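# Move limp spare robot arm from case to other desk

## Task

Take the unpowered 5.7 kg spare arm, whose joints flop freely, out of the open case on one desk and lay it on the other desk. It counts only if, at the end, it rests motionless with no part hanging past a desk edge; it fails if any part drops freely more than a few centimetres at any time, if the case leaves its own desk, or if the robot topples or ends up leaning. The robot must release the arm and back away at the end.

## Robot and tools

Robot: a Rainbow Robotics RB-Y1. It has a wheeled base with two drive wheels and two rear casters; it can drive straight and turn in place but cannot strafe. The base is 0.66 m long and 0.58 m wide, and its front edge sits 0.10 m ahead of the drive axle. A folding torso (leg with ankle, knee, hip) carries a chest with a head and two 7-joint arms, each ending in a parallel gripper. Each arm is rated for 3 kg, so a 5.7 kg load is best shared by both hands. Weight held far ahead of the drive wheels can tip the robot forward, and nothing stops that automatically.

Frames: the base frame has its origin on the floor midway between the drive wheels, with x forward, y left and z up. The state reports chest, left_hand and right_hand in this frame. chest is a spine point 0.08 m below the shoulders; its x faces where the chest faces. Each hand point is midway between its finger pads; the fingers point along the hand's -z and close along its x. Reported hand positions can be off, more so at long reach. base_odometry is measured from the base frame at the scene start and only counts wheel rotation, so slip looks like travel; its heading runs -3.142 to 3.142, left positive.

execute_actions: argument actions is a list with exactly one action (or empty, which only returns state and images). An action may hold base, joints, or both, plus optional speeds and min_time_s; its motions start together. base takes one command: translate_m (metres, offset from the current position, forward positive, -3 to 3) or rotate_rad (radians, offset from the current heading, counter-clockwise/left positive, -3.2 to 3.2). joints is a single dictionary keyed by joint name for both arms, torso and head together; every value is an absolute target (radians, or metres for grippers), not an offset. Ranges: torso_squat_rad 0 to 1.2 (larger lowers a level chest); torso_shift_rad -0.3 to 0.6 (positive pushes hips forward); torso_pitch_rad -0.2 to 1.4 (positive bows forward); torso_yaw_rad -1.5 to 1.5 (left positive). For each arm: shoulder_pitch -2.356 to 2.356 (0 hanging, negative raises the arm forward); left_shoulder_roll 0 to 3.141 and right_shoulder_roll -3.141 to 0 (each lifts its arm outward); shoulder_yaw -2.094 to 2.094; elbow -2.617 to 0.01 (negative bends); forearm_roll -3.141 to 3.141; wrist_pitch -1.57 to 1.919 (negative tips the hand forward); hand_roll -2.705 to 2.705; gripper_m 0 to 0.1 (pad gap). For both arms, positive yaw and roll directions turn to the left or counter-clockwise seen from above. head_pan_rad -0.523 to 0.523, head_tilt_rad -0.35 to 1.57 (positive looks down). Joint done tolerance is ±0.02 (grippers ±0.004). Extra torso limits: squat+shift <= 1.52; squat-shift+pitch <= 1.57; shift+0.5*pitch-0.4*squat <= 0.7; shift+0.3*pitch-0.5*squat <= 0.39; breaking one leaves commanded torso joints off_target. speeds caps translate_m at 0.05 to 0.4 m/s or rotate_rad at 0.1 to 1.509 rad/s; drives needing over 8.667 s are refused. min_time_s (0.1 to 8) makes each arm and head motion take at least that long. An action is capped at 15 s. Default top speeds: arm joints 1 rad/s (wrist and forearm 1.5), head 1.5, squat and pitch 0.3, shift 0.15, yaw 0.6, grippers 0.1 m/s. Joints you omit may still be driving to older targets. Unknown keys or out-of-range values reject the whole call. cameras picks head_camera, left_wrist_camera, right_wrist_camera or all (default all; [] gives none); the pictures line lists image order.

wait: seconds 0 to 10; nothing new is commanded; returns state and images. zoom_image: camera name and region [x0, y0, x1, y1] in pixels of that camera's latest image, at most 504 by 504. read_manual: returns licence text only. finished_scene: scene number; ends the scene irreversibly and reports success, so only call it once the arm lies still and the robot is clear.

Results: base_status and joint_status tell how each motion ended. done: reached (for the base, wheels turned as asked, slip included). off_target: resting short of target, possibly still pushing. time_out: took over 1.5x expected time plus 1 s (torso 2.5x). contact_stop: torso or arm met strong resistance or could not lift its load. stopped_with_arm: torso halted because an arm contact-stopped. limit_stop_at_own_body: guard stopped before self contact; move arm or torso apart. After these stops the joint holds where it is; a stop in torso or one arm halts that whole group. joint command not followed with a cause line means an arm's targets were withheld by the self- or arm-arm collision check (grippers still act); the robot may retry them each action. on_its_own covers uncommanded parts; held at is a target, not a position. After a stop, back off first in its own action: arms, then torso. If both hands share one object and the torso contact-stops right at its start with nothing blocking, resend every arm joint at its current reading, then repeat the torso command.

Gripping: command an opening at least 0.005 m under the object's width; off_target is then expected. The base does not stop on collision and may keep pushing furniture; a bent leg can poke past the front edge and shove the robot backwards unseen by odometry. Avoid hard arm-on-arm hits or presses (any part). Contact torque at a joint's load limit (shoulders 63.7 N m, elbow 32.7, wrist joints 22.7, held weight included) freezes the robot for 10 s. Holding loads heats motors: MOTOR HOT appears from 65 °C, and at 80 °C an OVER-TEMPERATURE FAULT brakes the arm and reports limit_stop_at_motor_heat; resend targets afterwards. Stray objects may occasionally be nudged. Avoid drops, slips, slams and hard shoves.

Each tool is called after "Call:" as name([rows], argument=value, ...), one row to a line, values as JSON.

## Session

Call:
execute_actions(actions=[])

Scene clock: 0.00 s.
base_odometry: x=+0.000 y=+0.000 heading=+0.000 (m, m, rad; odometry frame)
base_status: not commanded
joint_positions: torso_squat_rad=+0.350 torso_shift_rad=+0.000 torso_pitch_rad=-0.001 torso_yaw_rad=+0.001 left_shoulder_pitch_rad=+0.021 left_shoulder_roll_rad=+0.052 left_shoulder_yaw_rad=-0.008 left_elbow_rad=-0.275 left_forearm_roll_rad=+0.034 left_wrist_pitch_rad=+0.042 left_hand_roll_rad=+0.023 left_gripper_m=+0.101 right_shoulder_pitch_rad=+0.056 right_shoulder_roll_rad=-0.026 right_shoulder_yaw_rad=+0.004 right_elbow_rad=-0.301 right_forearm_roll_rad=-0.009 right_wrist_pitch_rad=-0.038 right_hand_roll_rad=-0.018 right_gripper_m=+0.100 head_pan_rad=+0.000 head_tilt_rad=+0.400
joint_status: not commanded
chest: x=-0.2285 y=-0.0004 z=+1.2474 quat_wxyz=(+1.000, +0.000, -0.001, +0.000) (m; base frame)
left_hand: x=-0.1193 y=+0.2590 z=+0.5713 quat_wxyz=(+0.994, +0.022, -0.107, +0.025) (m; base frame)
right_hand: x=-0.1136 y=-0.2411 z=+0.5734 quat_wxyz=(+0.989, -0.012, -0.143, -0.018) (m; base frame)
pictures: head_camera, left_wrist_camera, right_wrist_camera
Images, in order (width x height): head_camera 896x504, left_wrist_camera 644x364, right_wrist_camera 644x364.

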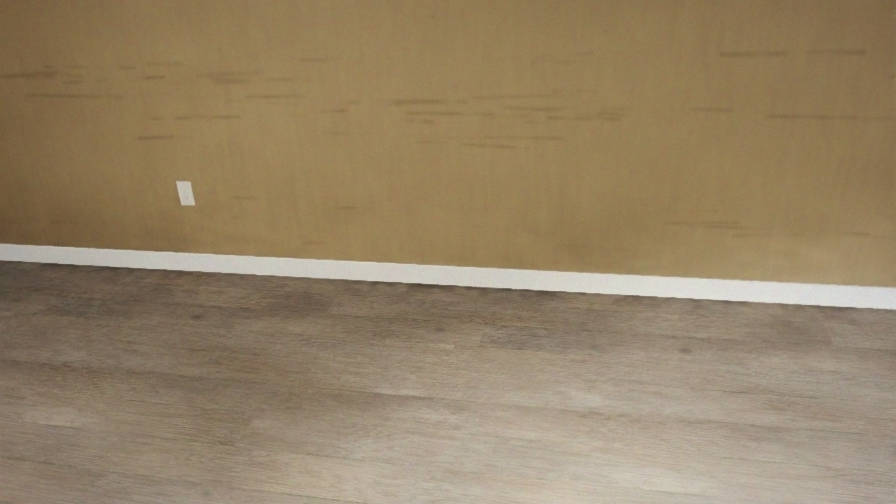

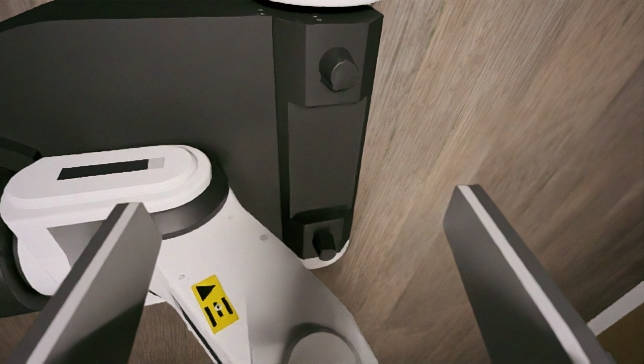

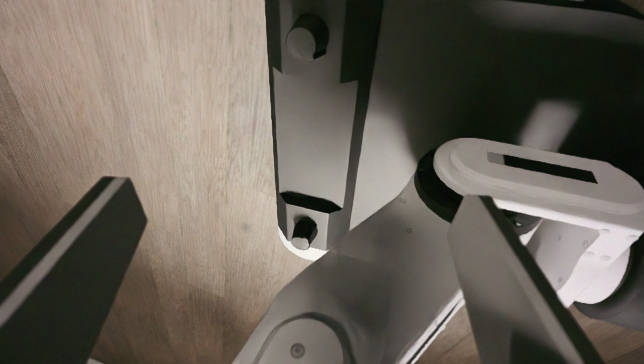

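Call:
execute_actions([
  {"joints":{"head_pan_rad":0.52,"torso_yaw_rad":0.5}},
], cameras=["head_camera"])

Scene clock: 3.83 s.
base_odometry: x=+0.000 y=+0.000 heading=+0.000 (m, m, rad; odometry frame)
base_status: not commanded
joint_positions: torso_squat_rad=+0.350 torso_shift_rad=+0.000 torso_pitch_rad=-0.001 torso_yaw_rad=+0.500 left_shoulder_pitch_rad=+0.021 left_shoulder_roll_rad=+0.052 left_shoulder_yaw_rad=-0.008 left_elbow_rad=-0.275 left_forearm_roll_rad=+0.034 left_wrist_pitch_rad=+0.042 left_hand_roll_rad=+0.023 left_gripper_m=+0.101 right_shoulder_pitch_rad=+0.056 right_shoulder_roll_rad=-0.026 right_shoulder_yaw_rad=+0.004 right_elbow_rad=-0.301 right_forearm_roll_rad=-0.009 right_wrist_pitch_rad=-0.038 right_hand_roll_rad=-0.018 right_gripper_m=+0.100 head_pan_rad=+0.520 head_tilt_rad=+0.400
joint_status: all done
chest: x=-0.2285 y=-0.0004 z=+1.2474 quat_wxyz=(+0.969, +0.000, -0.001, +0.247) (m; base frame)
left_hand: x=-0.2566 y=+0.2793 z=+0.5712 quat_wxyz=(+0.957, +0.048, -0.099, +0.270) (m; base frame)
right_hand: x=-0.0120 y=-0.1570 z=+0.5736 quat_wxyz=(+0.963, +0.024, -0.142, +0.227) (m; base frame)
pictures: head_camera
Images, in order (width x height): head_camera 896x504.

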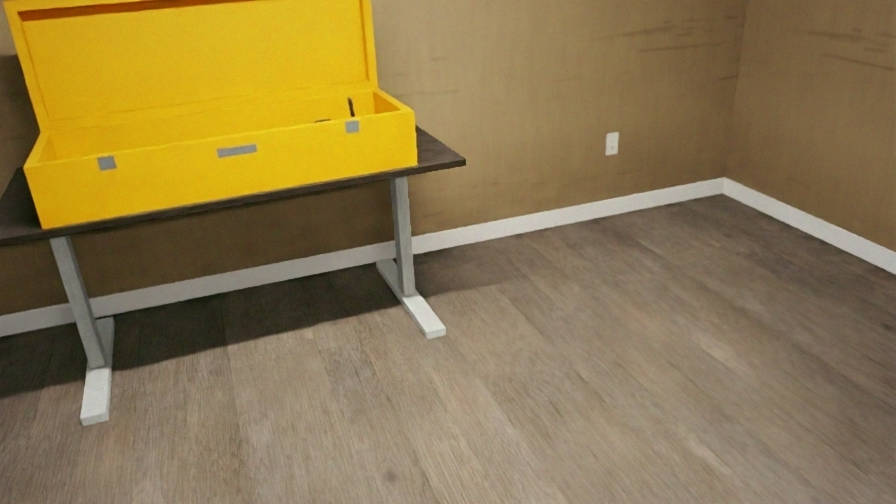

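Call:
execute_actions([
  {"base":{"rotate_rad":1.41},"joints":{"head_pan_rad":0,"head_tilt_rad":0.75,"torso_yaw_rad":0,"torso_squat_rad":0,"left_shoulder_roll_rad":0.8,"right_shoulder_roll_rad":-0.8,"left_forearm_roll_rad":1.571,"right_forearm_roll_rad":-1.571,"left_hand_roll_rad":0.8,"right_hand_roll_rad":-0.9}},
], cameras=[])

Call:
execute_actions([
  {"base":{"translate_m":1.75},"joints":{"left_shoulder_pitch_rad":-1.238,"left_shoulder_roll_rad":1.08,"left_shoulder_yaw_rad":-1.094,"left_elbow_rad":-1.504,"left_wrist_pitch_rad":1.571,"right_shoulder_pitch_rad":-1.238,"right_shoulder_roll_rad":-1.08,"right_shoulder_yaw_rad":1.094,"right_elbow_rad":-1.504,"right_wrist_pitch_rad":1.571}},
], cameras=["head_camera"])

Scene clock: 30.50 s.
base_odometry: x=+0.000 y=+0.000 heading=+1.410 (m, m, rad; odometry frame)
base_status: done
joint_positions: torso_squat_rad=+0.000 torso_shift_rad=+0.000 torso_pitch_rad=-0.001 torso_yaw_rad=+0.000 left_shoulder_pitch_rad=+0.021 left_shoulder_roll_rad=+0.801 left_shoulder_yaw_rad=-0.008 left_elbow_rad=-0.275 left_forearm_roll_rad=+1.571 left_wrist_pitch_rad=+0.041 left_hand_roll_rad=+0.800 left_gripper_m=+0.101 right_shoulder_pitch_rad=+0.056 right_shoulder_roll_rad=-0.800 right_shoulder_yaw_rad=+0.004 right_elbow_rad=-0.301 right_forearm_roll_rad=-1.571 right_wrist_pitch_rad=-0.038 right_hand_roll_rad=-0.900 right_gripper_m=+0.100 head_pan_rad=+0.000 head_tilt_rad=+0.750
joint_status: all done
chest: x=-0.2286 y=-0.0004 z=+1.2899 quat_wxyz=(+1.000, +0.000, -0.001, +0.000) (m; base frame)
left_hand: x=-0.1095 y=+0.7536 z=+0.8366 quat_wxyz=(+0.402, +0.033, -0.382, +0.831) (m; base frame)
right_hand: x=-0.1206 y=-0.7663 z=+0.8465 quat_wxyz=(+0.354, -0.027, -0.416, -0.837) (m; base frame)
pictures: none
No camera images: the call's "cameras" was empty. Leave "cameras" out to get every camera's image.

Scene clock: 36.23 s.
base_odometry: x=+0.280 y=+1.727 heading=+1.410 (m, m, rad; odometry frame)
base_status: done
joint_positions: torso_squat_rad=+0.000 torso_shift_rad=+0.000 torso_pitch_rad=-0.001 torso_yaw_rad=+0.000 left_shoulder_pitch_rad=-1.238 left_shoulder_roll_rad=+1.080 left_shoulder_yaw_rad=-1.094 left_elbow_rad=-1.504 left_forearm_roll_rad=+1.571 left_wrist_pitch_rad=+1.571 left_hand_roll_rad=+0.800 left_gripper_m=+0.101 right_shoulder_pitch_rad=-1.238 right_shoulder_roll_rad=-1.080 right_shoulder_yaw_rad=+1.094 right_elbow_rad=-1.504 right_forearm_roll_rad=-1.571 right_wrist_pitch_rad=+1.571 right_hand_roll_rad=-0.900 right_gripper_m=+0.100 head_pan_rad=+0.000 head_tilt_rad=+0.750
joint_status: all done
chest: x=-0.2285 y=-0.0004 z=+1.2899 quat_wxyz=(+1.000, +0.000, -0.001, +0.000) (m; base frame)
left_hand: x=+0.2016 y=+0.2497 z=+1.1400 quat_wxyz=(+0.999, +0.000, +0.000, +0.043) (m; base frame)
right_hand: x=+0.2015 y=-0.2503 z=+1.1394 quat_wxyz=(+0.996, +0.000, +0.000, -0.093) (m; base frame)
pictures: head_camera
Images, in order (width x height): head_camera 896x504.

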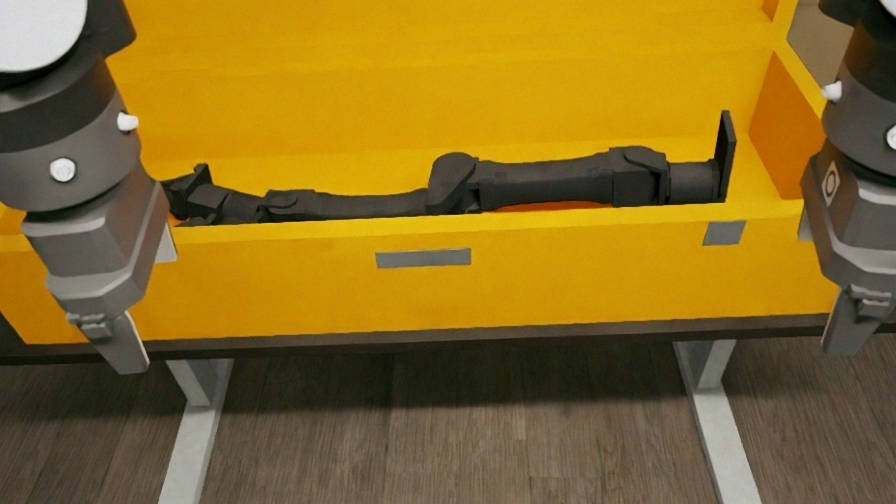

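Call:
execute_actions([
  {"base":{"rotate_rad":0.045}},
], cameras=[])

Call:
execute_actions([
  {"base":{"translate_m":0.4},"joints":{"head_tilt_rad":1.0}},
])

Scene clock: 44.53 s.
base_odometry: x=+0.280 y=+1.727 heading=+1.454 (m, m, rad; odometry frame)
base_status: done
joint_positions: torso_squat_rad=+0.000 torso_shift_rad=+0.000 torso_pitch_rad=-0.001 torso_yaw_rad=+0.000 left_shoulder_pitch_rad=-1.238 left_shoulder_roll_rad=+1.080 left_shoulder_yaw_rad=-1.094 left_elbow_rad=-1.504 left_forearm_roll_rad=+1.571 left_wrist_pitch_rad=+1.571 left_hand_roll_rad=+0.800 left_gripper_m=+0.101 right_shoulder_pitch_rad=-1.238 right_shoulder_roll_rad=-1.080 right_shoulder_yaw_rad=+1.094 right_elbow_rad=-1.504 right_forearm_roll_rad=-1.571 right_wrist_pitch_rad=+1.571 right_hand_roll_rad=-0.900 right_gripper_m=+0.100 head_pan_rad=+0.000 head_tilt_rad=+0.750
joint_status: not commanded
chest: x=-0.2285 y=-0.0004 z=+1.2899 quat_wxyz=(+1.000, +0.000, -0.001, +0.000) (m; base frame)
left_hand: x=+0.2016 y=+0.2497 z=+1.1400 quat_wxyz=(+0.999, +0.000, +0.000, +0.043) (m; base frame)
right_hand: x=+0.2015 y=-0.2504 z=+1.1394 quat_wxyz=(+0.996, +0.000, +0.000, -0.093) (m; base frame)
pictures: none
No camera images: the call's "cameras" was empty. Leave "cameras" out to get every camera's image.

Scene clock: 46.83 s.
base_odometry: x=+0.327 y=+2.125 heading=+1.454 (m, m, rad; odometry frame)
base_status: done
joint_positions: torso_squat_rad=+0.000 torso_shift_rad=+0.000 torso_pitch_rad=-0.001 torso_yaw_rad=+0.000 left_shoulder_pitch_rad=-1.238 left_shoulder_roll_rad=+1.080 left_shoulder_yaw_rad=-1.094 left_elbow_rad=-1.504 left_forearm_roll_rad=+1.571 left_wrist_pitch_rad=+1.571 left_hand_roll_rad=+0.800 left_gripper_m=+0.101 right_shoulder_pitch_rad=-1.238 right_shoulder_roll_rad=-1.080 right_shoulder_yaw_rad=+1.094 right_elbow_rad=-1.504 right_forearm_roll_rad=-1.571 right_wrist_pitch_rad=+1.571 right_hand_roll_rad=-0.900 right_gripper_m=+0.100 head_pan_rad=+0.000 head_tilt_rad=+1.000
joint_status: all done
chest: x=-0.2285 y=-0.0004 z=+1.2899 quat_wxyz=(+1.000, +0.000, -0.001, +0.000) (m; base frame)
left_hand: x=+0.2016 y=+0.2498 z=+1.1400 quat_wxyz=(+0.999, +0.000, +0.000, +0.043) (m; base frame)
right_hand: x=+0.2016 y=-0.2504 z=+1.1394 quat_wxyz=(+0.996, +0.000, +0.000, -0.093) (m; base frame)
pictures: head_camera, left_wrist_camera, right_wrist_camera
Images, in order (width x height): head_camera 896x504, left_wrist_camera 644x364, right_wrist_camera 644x364.

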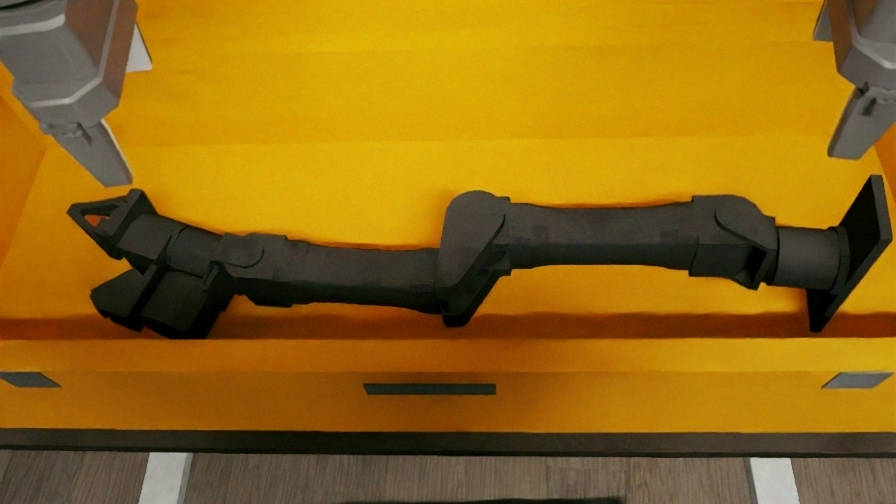

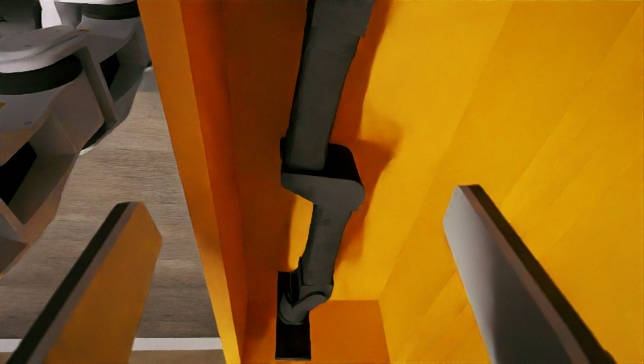

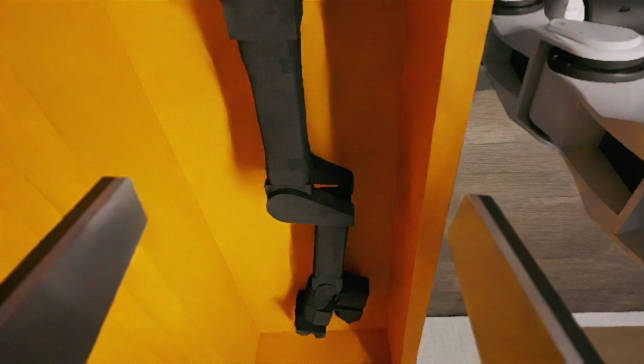

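Call:
execute_actions([
  {"base":{"translate_m":0.06},"joints":{"torso_squat_rad":0.9,"head_tilt_rad":0.85,"left_shoulder_pitch_rad":-1.365,"left_shoulder_roll_rad":0.906,"left_shoulder_yaw_rad":-1.1535,"left_elbow_rad":-1.444,"left_forearm_roll_rad":1.586,"left_wrist_pitch_rad":1.587,"left_hand_roll_rad":0.715,"right_shoulder_pitch_rad":-1.419,"right_shoulder_roll_rad":-0.909,"right_shoulder_yaw_rad":1.1445,"right_elbow_rad":-1.461,"right_forearm_roll_rad":-1.626,"right_wrist_pitch_rad":1.629,"right_hand_roll_rad":-0.889}},
])

Scene clock: 80.57 s.
base_odometry: x=+0.334 y=+2.184 heading=+1.454 (m, m, rad; odometry frame)
base_status: done
joint_positions: torso_squat_rad=+0.900 torso_shift_rad=+0.000 torso_pitch_rad=-0.001 torso_yaw_rad=+0.000 left_shoulder_pitch_rad=-1.365 left_shoulder_roll_rad=+0.906 left_shoulder_yaw_rad=-1.153 left_elbow_rad=-1.444 left_forearm_roll_rad=+1.586 left_wrist_pitch_rad=+1.587 left_hand_roll_rad=+0.715 left_gripper_m=+0.101 right_shoulder_pitch_rad=-1.419 right_shoulder_roll_rad=-0.909 right_shoulder_yaw_rad=+1.144 right_elbow_rad=-1.461 right_forearm_roll_rad=-1.626 right_wrist_pitch_rad=+1.629 right_hand_roll_rad=-0.889 right_gripper_m=+0.100 head_pan_rad=+0.000 head_tilt_rad=+0.850
joint_status: all done
chest: x=-0.2285 y=-0.0004 z=+1.0250 quat_wxyz=(+1.000, +0.000, -0.001, +0.000) (m; base frame)
left_hand: x=+0.2099 y=+0.1747 z=+0.8855 quat_wxyz=(+0.998, +0.000, -0.001, -0.070) (m; base frame)
right_hand: x=+0.2046 y=-0.1652 z=+0.9101 quat_wxyz=(+1.000, +0.000, -0.001, +0.000) (m; base frame)
pictures: head_camera, left_wrist_camera, right_wrist_camera
Images, in order (width x height): head_camera 896x504, left_wrist_camera 644x364, right_wrist_camera 644x364.

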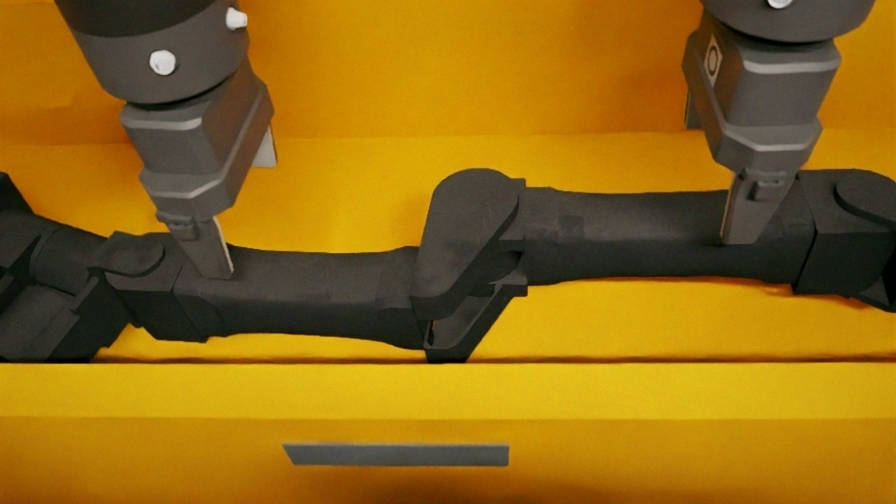

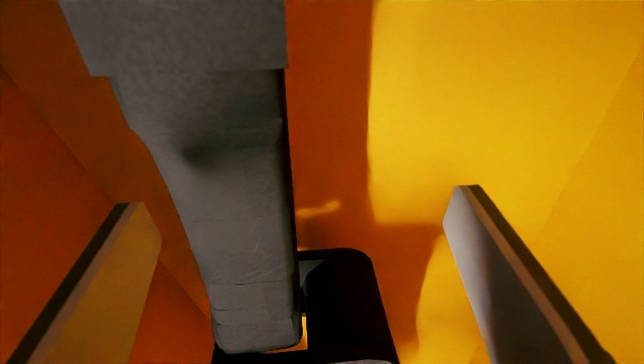

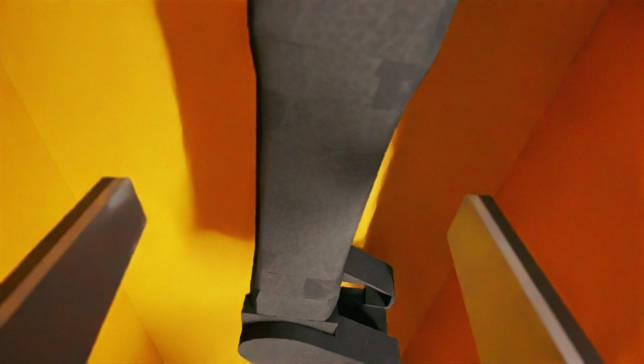

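Call:
execute_actions([
  {"base":{"translate_m":-0.012},"joints":{"torso_squat_rad":0.95,"left_shoulder_pitch_rad":-1.353,"left_shoulder_roll_rad":0.93,"left_shoulder_yaw_rad":-1.145,"left_elbow_rad":-1.5875,"left_forearm_roll_rad":1.5885,"left_wrist_pitch_rad":1.587,"left_hand_roll_rad":0.832}},
])

Scene clock: 89.37 s.
base_odometry: x=+0.332 y=+2.172 heading=+1.454 (m, m, rad; odometry frame)
base_status: done
joint_positions: torso_squat_rad=+0.950 torso_shift_rad=+0.000 torso_pitch_rad=-0.001 torso_yaw_rad=+0.000 left_shoulder_pitch_rad=-1.353 left_shoulder_roll_rad=+0.930 left_shoulder_yaw_rad=-1.145 left_elbow_rad=-1.587 left_forearm_roll_rad=+1.588 left_wrist_pitch_rad=+1.587 left_hand_roll_rad=+0.832 left_gripper_m=+0.101 right_shoulder_pitch_rad=-1.419 right_shoulder_roll_rad=-0.909 right_shoulder_yaw_rad=+1.144 right_elbow_rad=-1.461 right_forearm_roll_rad=-1.626 right_wrist_pitch_rad=+1.629 right_hand_roll_rad=-0.889 right_gripper_m=+0.100 head_pan_rad=+0.000 head_tilt_rad=+0.850
joint_status: all done
chest: x=-0.2285 y=-0.0004 z=+0.9971 quat_wxyz=(+1.000, +0.000, -0.001, +0.000) (m; base frame)
left_hand: x=+0.1849 y=+0.1598 z=+0.8576 quat_wxyz=(+0.998, +0.000, -0.001, -0.070) (m; base frame)
right_hand: x=+0.2046 y=-0.1652 z=+0.8821 quat_wxyz=(+1.000, +0.000, -0.001, +0.000) (m; base frame)
pictures: head_camera, left_wrist_camera, right_wrist_camera
Images, in order (width x height): head_camera 896x504, left_wrist_camera 644x364, right_wrist_camera 644x364.

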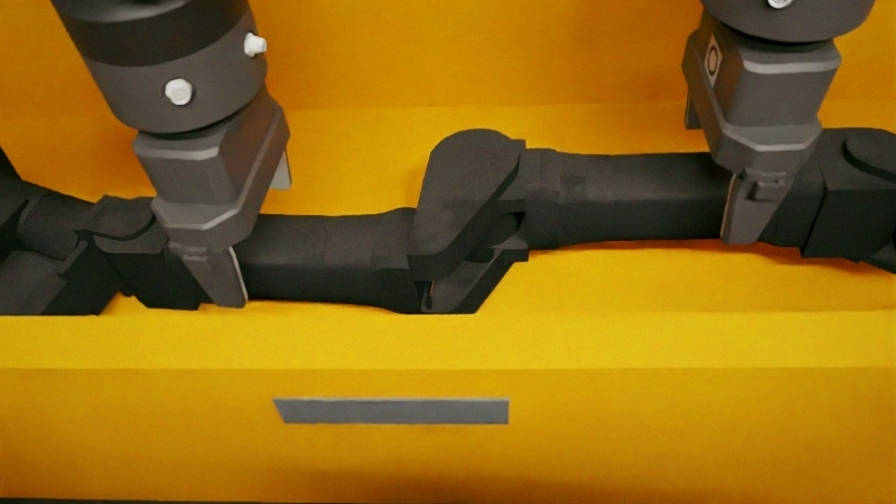

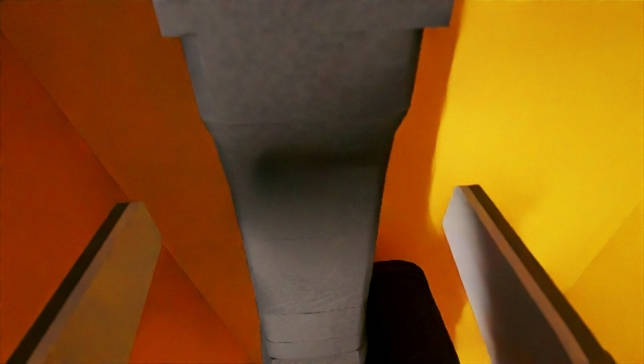

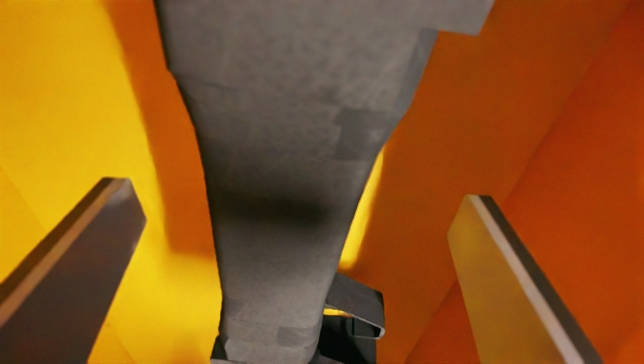

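Call:
execute_actions([
  {"joints":{"torso_squat_rad":1.025,"head_tilt_rad":0.75}},
])

Scene clock: 93.00 s.
base_odometry: x=+0.332 y=+2.172 heading=+1.454 (m, m, rad; odometry frame)
base_status: not commanded
joint_positions: torso_squat_rad=+1.025 torso_shift_rad=+0.000 torso_pitch_rad=-0.001 torso_yaw_rad=+0.000 left_shoulder_pitch_rad=-1.353 left_shoulder_roll_rad=+0.930 left_shoulder_yaw_rad=-1.145 left_elbow_rad=-1.587 left_forearm_roll_rad=+1.588 left_wrist_pitch_rad=+1.587 left_hand_roll_rad=+0.832 left_gripper_m=+0.101 right_shoulder_pitch_rad=-1.419 right_shoulder_roll_rad=-0.909 right_shoulder_yaw_rad=+1.144 right_elbow_rad=-1.461 right_forearm_roll_rad=-1.626 right_wrist_pitch_rad=+1.629 right_hand_roll_rad=-0.889 right_gripper_m=+0.100 head_pan_rad=+0.000 head_tilt_rad=+0.750
joint_status: all done
chest: x=-0.2285 y=-0.0003 z=+0.9533 quat_wxyz=(+1.000, +0.000, -0.001, +0.000) (m; base frame)
left_hand: x=+0.1849 y=+0.1598 z=+0.8137 quat_wxyz=(+0.998, +0.000, -0.001, -0.070) (m; base frame)
right_hand: x=+0.2046 y=-0.1652 z=+0.8383 quat_wxyz=(+1.000, +0.000, -0.001, +0.000) (m; base frame)
pictures: head_camera, left_wrist_camera, right_wrist_camera
Images, in order (width x height): head_camera 896x504, left_wrist_camera 644x364, right_wrist_camera 644x364.

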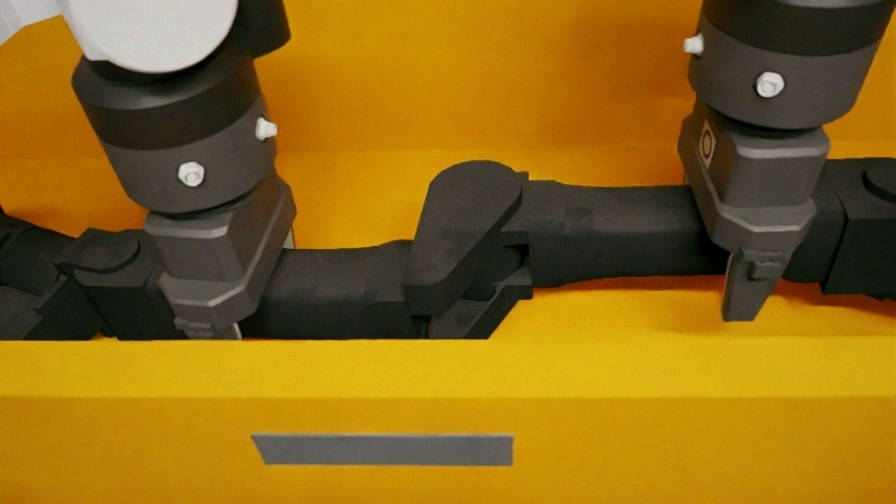

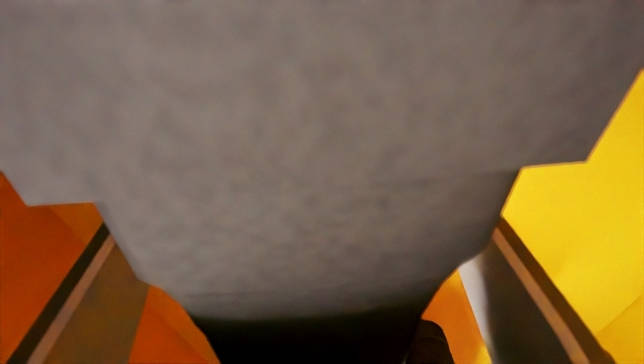

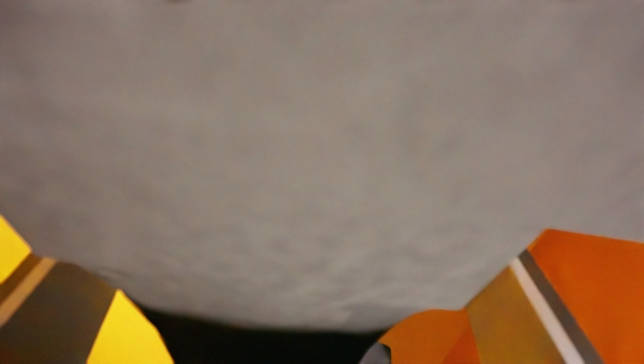

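Call:
execute_actions([
  {"joints":{"torso_squat_rad":1.043}},
], cameras=["left_wrist_camera","right_wrist_camera"])

Call:
execute_actions([
  {"joints":{"left_gripper_m":0.02,"right_gripper_m":0.02,"head_pan_rad":0.35}},
])

Scene clock: 97.43 s.
base_odometry: x=+0.332 y=+2.172 heading=+1.454 (m, m, rad; odometry frame)
base_status: not commanded
joint_positions: torso_squat_rad=+1.043 torso_shift_rad=+0.000 torso_pitch_rad=-0.001 torso_yaw_rad=+0.000 left_shoulder_pitch_rad=-1.353 left_shoulder_roll_rad=+0.930 left_shoulder_yaw_rad=-1.145 left_elbow_rad=-1.587 left_forearm_roll_rad=+1.588 left_wrist_pitch_rad=+1.587 left_hand_roll_rad=+0.832 left_gripper_m=+0.101 right_shoulder_pitch_rad=-1.419 right_shoulder_roll_rad=-0.909 right_shoulder_yaw_rad=+1.144 right_elbow_rad=-1.461 right_forearm_roll_rad=-1.626 right_wrist_pitch_rad=+1.629 right_hand_roll_rad=-0.889 right_gripper_m=+0.100 head_pan_rad=+0.000 head_tilt_rad=+0.750
joint_status: all done
chest: x=-0.2285 y=-0.0003 z=+0.9425 quat_wxyz=(+1.000, +0.000, -0.001, +0.000) (m; base frame)
left_hand: x=+0.1849 y=+0.1598 z=+0.8030 quat_wxyz=(+0.998, +0.000, -0.001, -0.070) (m; base frame)
right_hand: x=+0.2047 y=-0.1651 z=+0.8277 quat_wxyz=(+1.000, +0.000, -0.001, +0.000) (m; base frame)
pictures: left_wrist_camera, right_wrist_camera
Images, in order (width x height): left_wrist_camera 644x364, right_wrist_camera 644x364.

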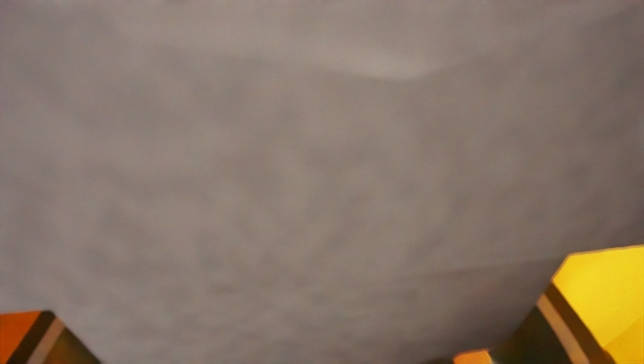

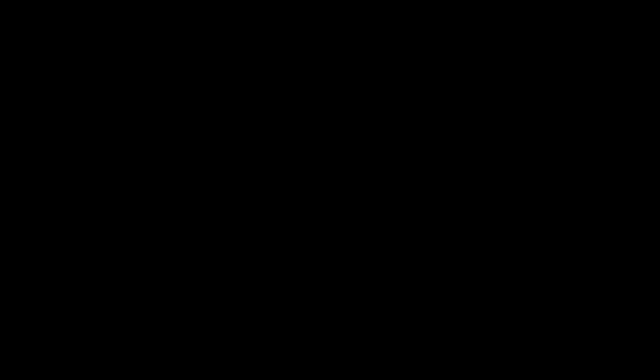

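Scene clock: 98.73 s.
base_odometry: x=+0.332 y=+2.172 heading=+1.454 (m, m, rad; odometry frame)
base_status: not commanded
joint_positions: torso_squat_rad=+1.043 torso_shift_rad=+0.000 torso_pitch_rad=-0.001 torso_yaw_rad=+0.000 left_shoulder_pitch_rad=-1.353 left_shoulder_roll_rad=+0.930 left_shoulder_yaw_rad=-1.145 left_elbow_rad=-1.587 left_forearm_roll_rad=+1.588 left_wrist_pitch_rad=+1.587 left_hand_roll_rad=+0.832 left_gripper_m=+0.055 right_shoulder_pitch_rad=-1.420 right_shoulder_roll_rad=-0.909 right_shoulder_yaw_rad=+1.144 right_elbow_rad=-1.461 right_forearm_roll_rad=-1.626 right_wrist_pitch_rad=+1.629 right_hand_roll_rad=-0.889 right_gripper_m=+0.057 head_pan_rad=+0.350 head_tilt_rad=+0.750
joint_status: left_gripper_m off_target (ended at +0.055, target +0.020); right_gripper_m off_target (ended at +0.057, target +0.020); the others done
chest: x=-0.2285 y=-0.0003 z=+0.9425 quat_wxyz=(+1.000, +0.000, -0.001, +0.000) (m; base frame)
left_hand: x=+0.1849 y=+0.1598 z=+0.8029 quat_wxyz=(+0.998, +0.000, -0.001, -0.070) (m; base frame)
right_hand: x=+0.2049 y=-0.1652 z=+0.8279 quat_wxyz=(+1.000, +0.000, -0.001, +0.000) (m; base frame)
pictures: head_camera, left_wrist_camera, right_wrist_camera
Images, in order (width x height): head_camera 896x504, left_wrist_camera 644x364, right_wrist_camera 644x364.

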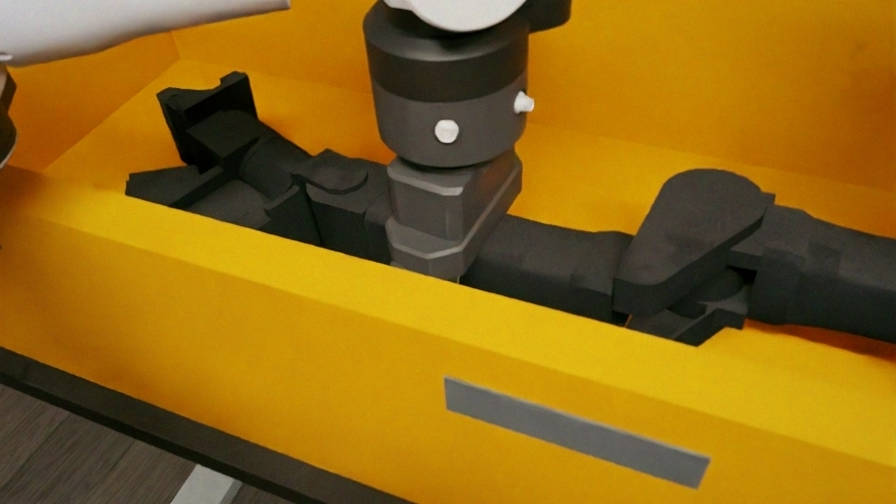

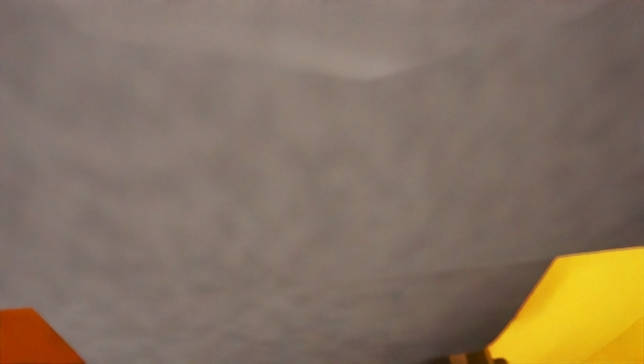

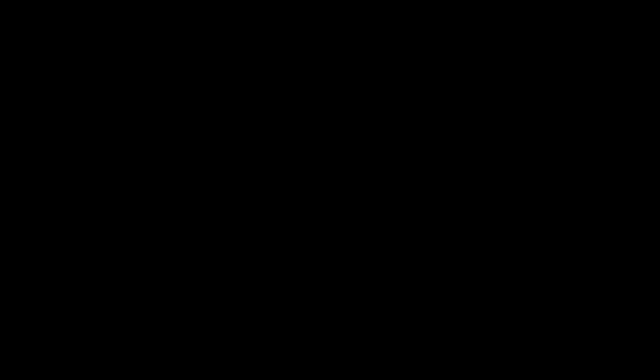

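Call:
execute_actions([
  {"joints":{"torso_squat_rad":0.95}},
], cameras=["head_camera"])

Call:
execute_actions([
  {"joints":{"torso_squat_rad":0.83}},
], cameras=["head_camera"])

Call:
execute_actions([
  {"joints":{"torso_squat_rad":0.72}},
], cameras=["head_camera"])

Scene clock: 106.43 s.
base_odometry: x=+0.332 y=+2.172 heading=+1.454 (m, m, rad; odometry frame)
base_status: not commanded
joint_positions: torso_squat_rad=+0.950 torso_shift_rad=+0.000 torso_pitch_rad=+0.000 torso_yaw_rad=+0.000 left_shoulder_pitch_rad=-1.351 left_shoulder_roll_rad=+0.929 left_shoulder_yaw_rad=-1.146 left_elbow_rad=-1.588 left_forearm_roll_rad=+1.589 left_wrist_pitch_rad=+1.587 left_hand_roll_rad=+0.832 left_gripper_m=+0.055 right_shoulder_pitch_rad=-1.417 right_shoulder_roll_rad=-0.908 right_shoulder_yaw_rad=+1.145 right_elbow_rad=-1.461 right_forearm_roll_rad=-1.626 right_wrist_pitch_rad=+1.629 right_hand_roll_rad=-0.889 right_gripper_m=+0.057 head_pan_rad=+0.350 head_tilt_rad=+0.750
joint_status: all done
chest: x=-0.2279 y=-0.0003 z=+0.9971 quat_wxyz=(+1.000, +0.000, +0.000, +0.000) (m; base frame)
left_hand: x=+0.1845 y=+0.1599 z=+0.8557 quat_wxyz=(+0.998, +0.001, +0.001, -0.070) (m; base frame)
right_hand: x=+0.2046 y=-0.1654 z=+0.8804 quat_wxyz=(+1.000, +0.000, +0.001, +0.000) (m; base frame)
pictures: head_camera
Images, in order (width x height): head_camera 896x504.

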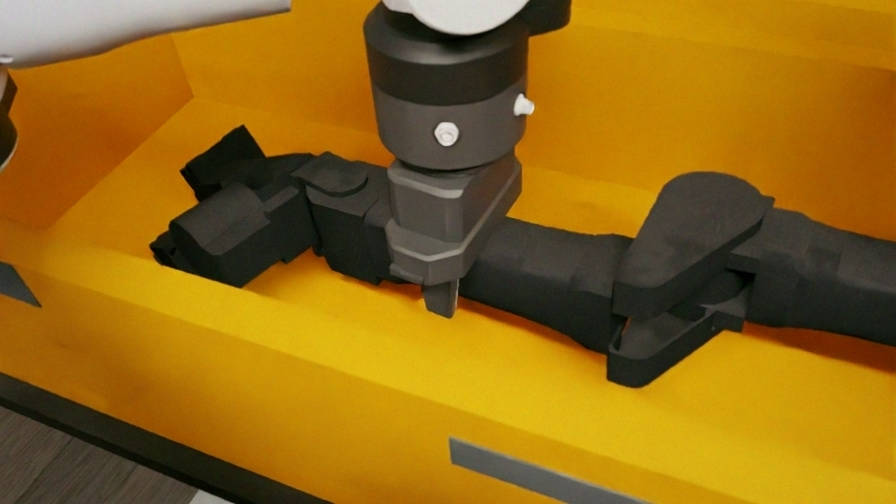

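Scene clock: 107.60 s.
base_odometry: x=+0.332 y=+2.172 heading=+1.454 (m, m, rad; odometry frame)
base_status: not commanded
joint_positions: torso_squat_rad=+0.830 torso_shift_rad=+0.000 torso_pitch_rad=+0.000 torso_yaw_rad=+0.000 left_shoulder_pitch_rad=-1.350 left_shoulder_roll_rad=+0.929 left_shoulder_yaw_rad=-1.147 left_elbow_rad=-1.588 left_forearm_roll_rad=+1.589 left_wrist_pitch_rad=+1.587 left_hand_roll_rad=+0.832 left_gripper_m=+0.055 right_shoulder_pitch_rad=-1.417 right_shoulder_roll_rad=-0.908 right_shoulder_yaw_rad=+1.145 right_elbow_rad=-1.461 right_forearm_roll_rad=-1.626 right_wrist_pitch_rad=+1.629 right_hand_roll_rad=-0.889 right_gripper_m=+0.057 head_pan_rad=+0.350 head_tilt_rad=+0.750
joint_status: all done
chest: x=-0.2279 y=-0.0004 z=+1.0624 quat_wxyz=(+1.000, +0.000, +0.000, +0.000) (m; base frame)
left_hand: x=+0.1843 y=+0.1599 z=+0.9205 quat_wxyz=(+0.998, +0.001, +0.002, -0.070) (m; base frame)
right_hand: x=+0.2046 y=-0.1654 z=+0.9455 quat_wxyz=(+1.000, +0.000, +0.001, +0.000) (m; base frame)
pictures: head_camera
Images, in order (width x height): head_camera 896x504.

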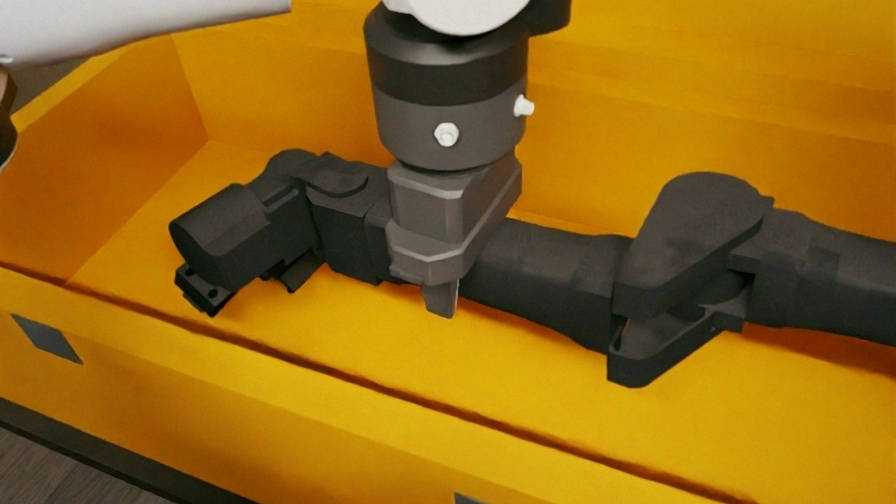

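Scene clock: 108.77 s.
base_odometry: x=+0.332 y=+2.172 heading=+1.454 (m, m, rad; odometry frame)
base_status: not commanded
joint_positions: torso_squat_rad=+0.720 torso_shift_rad=+0.000 torso_pitch_rad=+0.000 torso_yaw_rad=+0.000 left_shoulder_pitch_rad=-1.350 left_shoulder_roll_rad=+0.928 left_shoulder_yaw_rad=-1.147 left_elbow_rad=-1.588 left_forearm_roll_rad=+1.589 left_wrist_pitch_rad=+1.587 left_hand_roll_rad=+0.832 left_gripper_m=+0.055 right_shoulder_pitch_rad=-1.417 right_shoulder_roll_rad=-0.908 right_shoulder_yaw_rad=+1.145 right_elbow_rad=-1.461 right_forearm_roll_rad=-1.626 right_wrist_pitch_rad=+1.629 right_hand_roll_rad=-0.889 right_gripper_m=+0.057 head_pan_rad=+0.350 head_tilt_rad=+0.750
joint_status: all done
chest: x=-0.2278 y=-0.0004 z=+1.1162 quat_wxyz=(+1.000, +0.000, +0.000, +0.000) (m; base frame)
left_hand: x=+0.1842 y=+0.1599 z=+0.9741 quat_wxyz=(+0.998, +0.001, +0.002, -0.070) (m; base frame)
right_hand: x=+0.2047 y=-0.1654 z=+0.9994 quat_wxyz=(+1.000, +0.000, +0.001, +0.000) (m; base frame)
pictures: head_camera
Images, in order (width x height): head_camera 896x504.

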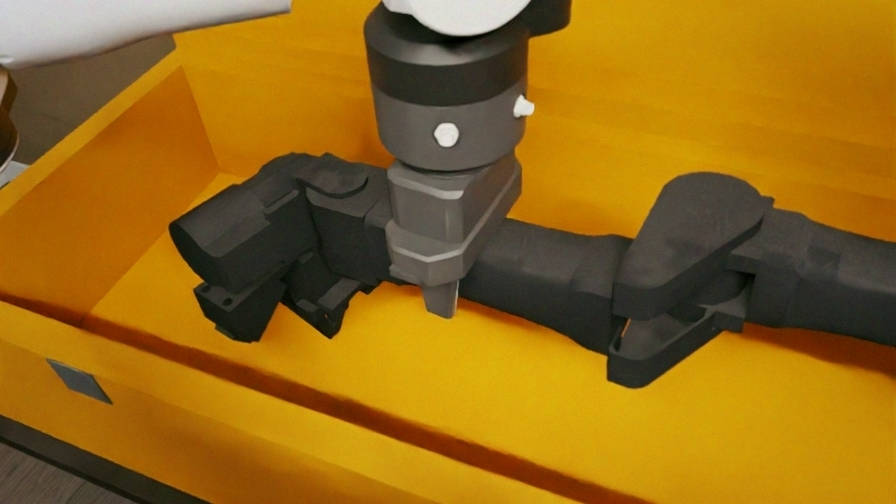

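Call:
execute_actions([
  {"joints":{"torso_squat_rad":0.0,"head_tilt_rad":0.85}},
], cameras=[])

Call:
execute_actions([
  {"base":{"translate_m":-0.1},"speeds":{"translate_m":0.08}},
], cameras=["head_camera"])

Scene clock: 114.77 s.
base_odometry: x=+0.332 y=+2.172 heading=+1.454 (m, m, rad; odometry frame)
base_status: not commanded
joint_positions: torso_squat_rad=+0.000 torso_shift_rad=+0.000 torso_pitch_rad=+0.001 torso_yaw_rad=+0.000 left_shoulder_pitch_rad=-1.350 left_shoulder_roll_rad=+0.928 left_shoulder_yaw_rad=-1.147 left_elbow_rad=-1.588 left_forearm_roll_rad=+1.589 left_wrist_pitch_rad=+1.587 left_hand_roll_rad=+0.832 left_gripper_m=+0.055 right_shoulder_pitch_rad=-1.417 right_shoulder_roll_rad=-0.908 right_shoulder_yaw_rad=+1.145 right_elbow_rad=-1.461 right_forearm_roll_rad=-1.626 right_wrist_pitch_rad=+1.629 right_hand_roll_rad=-0.889 right_gripper_m=+0.057 head_pan_rad=+0.350 head_tilt_rad=+0.850
joint_status: all done
chest: x=-0.2276 y=-0.0004 z=+1.2899 quat_wxyz=(+1.000, +0.000, +0.000, +0.000) (m; base frame)
left_hand: x=+0.1843 y=+0.1599 z=+1.1476 quat_wxyz=(+0.998, +0.001, +0.002, -0.070) (m; base frame)
right_hand: x=+0.2048 y=-0.1654 z=+1.1730 quat_wxyz=(+1.000, +0.000, +0.001, +0.000) (m; base frame)
pictures: none
No camera images: the call's "cameras" was empty. Leave "cameras" out to get every camera's image.

Scene clock: 116.57 s.
base_odometry: x=+0.321 y=+2.073 heading=+1.453 (m, m, rad; odometry frame)
base_status: done
joint_positions: torso_squat_rad=+0.000 torso_shift_rad=+0.000 torso_pitch_rad=+0.000 torso_yaw_rad=+0.000 left_shoulder_pitch_rad=-1.350 left_shoulder_roll_rad=+0.928 left_shoulder_yaw_rad=-1.147 left_elbow_rad=-1.588 left_forearm_roll_rad=+1.589 left_wrist_pitch_rad=+1.587 left_hand_roll_rad=+0.832 left_gripper_m=+0.055 right_shoulder_pitch_rad=-1.417 right_shoulder_roll_rad=-0.908 right_shoulder_yaw_rad=+1.145 right_elbow_rad=-1.461 right_forearm_roll_rad=-1.626 right_wrist_pitch_rad=+1.629 right_hand_roll_rad=-0.889 right_gripper_m=+0.057 head_pan_rad=+0.350 head_tilt_rad=+0.850
joint_status: not commanded
chest: x=-0.2277 y=-0.0004 z=+1.2899 quat_wxyz=(+1.000, +0.000, +0.000, +0.000) (m; base frame)
left_hand: x=+0.1843 y=+0.1599 z=+1.1477 quat_wxyz=(+0.998, +0.001, +0.002, -0.070) (m; base frame)
right_hand: x=+0.2048 y=-0.1654 z=+1.1730 quat_wxyz=(+1.000, +0.000, +0.001, +0.000) (m; base frame)
pictures: head_camera
Images, in order (width x height): head_camera 896x504.

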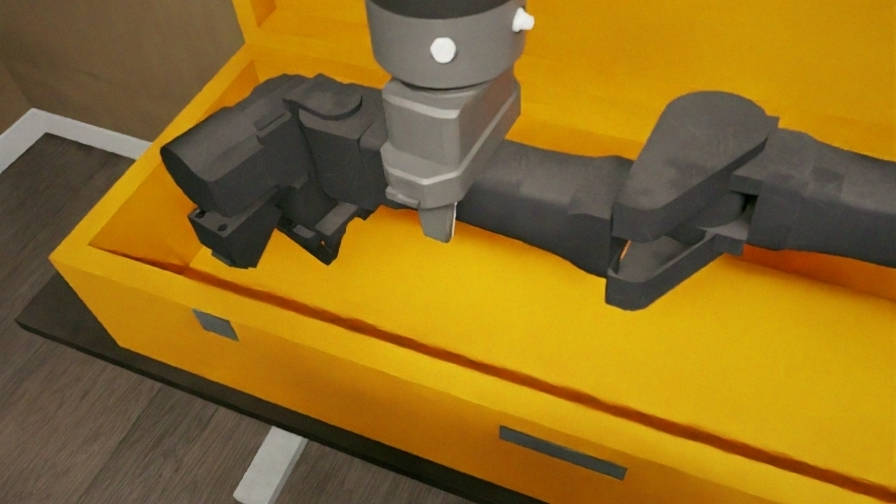

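Call:
execute_actions([
  {"base":{"translate_m":-0.08},"speeds":{"translate_m":0.06}},
], cameras=["head_camera"])

Call:
zoom_image(camera="head_camera", region=[150, 150, 450, 350])

Scene clock: 122.13 s.
base_odometry: x=+0.311 y=+1.994 heading=+1.452 (m, m, rad; odometry frame)
base_status: done
joint_positions: torso_squat_rad=+0.000 torso_shift_rad=+0.000 torso_pitch_rad=+0.000 torso_yaw_rad=+0.000 left_shoulder_pitch_rad=-1.350 left_shoulder_roll_rad=+0.928 left_shoulder_yaw_rad=-1.147 left_elbow_rad=-1.588 left_forearm_roll_rad=+1.589 left_wrist_pitch_rad=+1.587 left_hand_roll_rad=+0.832 left_gripper_m=+0.055 right_shoulder_pitch_rad=-1.417 right_shoulder_roll_rad=-0.908 right_shoulder_yaw_rad=+1.145 right_elbow_rad=-1.461 right_forearm_roll_rad=-1.626 right_wrist_pitch_rad=+1.629 right_hand_roll_rad=-0.889 right_gripper_m=+0.057 head_pan_rad=+0.350 head_tilt_rad=+0.850
joint_status: not commanded
chest: x=-0.2277 y=-0.0004 z=+1.2899 quat_wxyz=(+1.000, +0.000, +0.000, +0.000) (m; base frame)
left_hand: x=+0.1843 y=+0.1598 z=+1.1477 quat_wxyz=(+0.998, +0.001, +0.002, -0.070) (m; base frame)
right_hand: x=+0.2047 y=-0.1654 z=+1.1730 quat_wxyz=(+1.000, +0.000, +0.001, +0.000) (m; base frame)
pictures: head_camera
Images, in order (width x height): head_camera 896x504.

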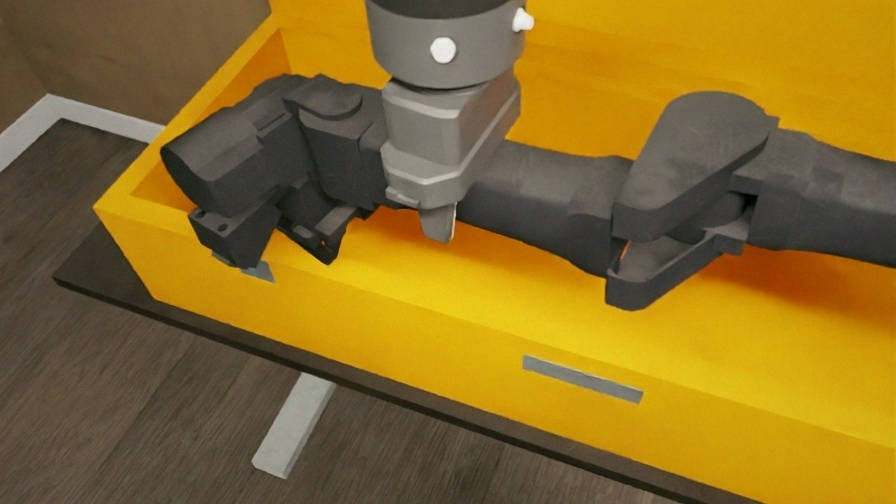

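Region (150, 150, 450, 350) of head_camera's 896x504 image, scaled by 1.680, with more detail than that image has.

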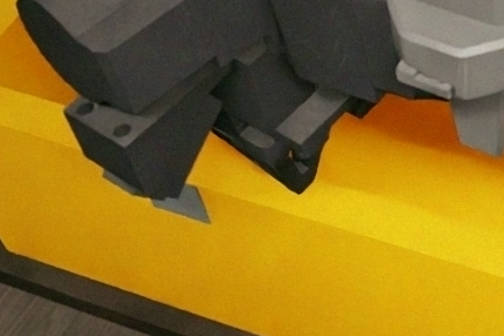

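Call:
execute_actions([
  {"base":{"translate_m":-0.45},"speeds":{"translate_m":0.25},"joints":{"head_pan_rad":0,"head_tilt_rad":0.3}},
], cameras=[])

Call:
execute_actions([
  {"base":{"rotate_rad":-2.9},"speeds":{"rotate_rad":0.8}},
], cameras=["head_camera"])

Scene clock: 132.33 s.
base_odometry: x=+0.258 y=+1.547 heading=+1.453 (m, m, rad; odometry frame)
base_status: done
joint_positions: torso_squat_rad=+0.000 torso_shift_rad=+0.000 torso_pitch_rad=+0.000 torso_yaw_rad=+0.000 left_shoulder_pitch_rad=-1.350 left_shoulder_roll_rad=+0.928 left_shoulder_yaw_rad=-1.147 left_elbow_rad=-1.588 left_forearm_roll_rad=+1.589 left_wrist_pitch_rad=+1.587 left_hand_roll_rad=+0.832 left_gripper_m=+0.055 right_shoulder_pitch_rad=-1.417 right_shoulder_roll_rad=-0.908 right_shoulder_yaw_rad=+1.145 right_elbow_rad=-1.461 right_forearm_roll_rad=-1.626 right_wrist_pitch_rad=+1.629 right_hand_roll_rad=-0.889 right_gripper_m=+0.057 head_pan_rad=+0.000 head_tilt_rad=+0.300
joint_status: all done
chest: x=-0.2277 y=-0.0004 z=+1.2899 quat_wxyz=(+1.000, +0.000, +0.000, +0.000) (m; base frame)
left_hand: x=+0.1843 y=+0.1599 z=+1.1477 quat_wxyz=(+0.998, +0.001, +0.002, -0.070) (m; base frame)
right_hand: x=+0.2047 y=-0.1654 z=+1.1730 quat_wxyz=(+1.000, +0.000, +0.001, +0.000) (m; base frame)
pictures: none
No camera images: the call's "cameras" was empty. Leave "cameras" out to get every camera's image.

Scene clock: 137.90 s.
base_odometry: x=+0.258 y=+1.547 heading=-1.447 (m, m, rad; odometry frame)
base_status: done
joint_positions: torso_squat_rad=+0.000 torso_shift_rad=+0.000 torso_pitch_rad=+0.000 torso_yaw_rad=+0.000 left_shoulder_pitch_rad=-1.350 left_shoulder_roll_rad=+0.928 left_shoulder_yaw_rad=-1.147 left_elbow_rad=-1.588 left_forearm_roll_rad=+1.589 left_wrist_pitch_rad=+1.587 left_hand_roll_rad=+0.832 left_gripper_m=+0.055 right_shoulder_pitch_rad=-1.417 right_shoulder_roll_rad=-0.908 right_shoulder_yaw_rad=+1.145 right_elbow_rad=-1.461 right_forearm_roll_rad=-1.626 right_wrist_pitch_rad=+1.629 right_hand_roll_rad=-0.889 right_gripper_m=+0.057 head_pan_rad=+0.000 head_tilt_rad=+0.300
joint_status: not commanded
chest: x=-0.2277 y=-0.0004 z=+1.2899 quat_wxyz=(+1.000, +0.000, +0.000, +0.000) (m; base frame)
left_hand: x=+0.1843 y=+0.1599 z=+1.1477 quat_wxyz=(+0.998, +0.001, +0.002, -0.070) (m; base frame)
right_hand: x=+0.2047 y=-0.1654 z=+1.1730 quat_wxyz=(+1.000, +0.000, +0.001, +0.000) (m; base frame)
pictures: head_camera
Images, in order (width x height): head_camera 896x504.

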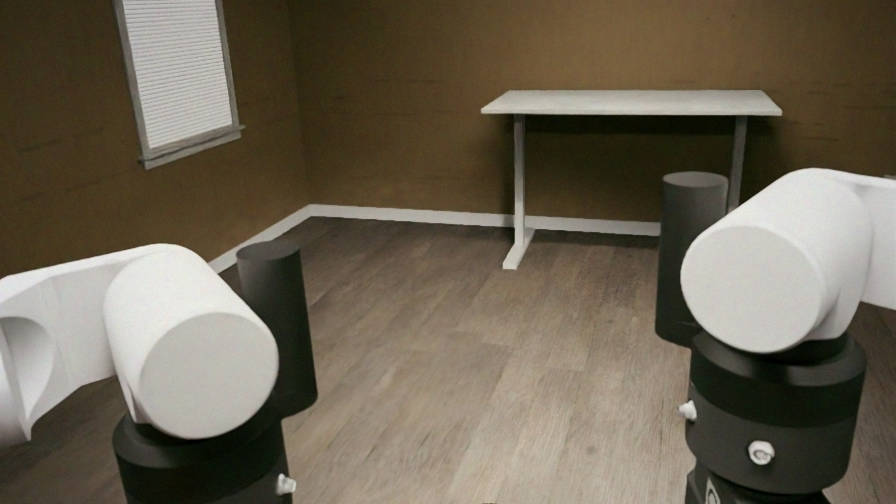

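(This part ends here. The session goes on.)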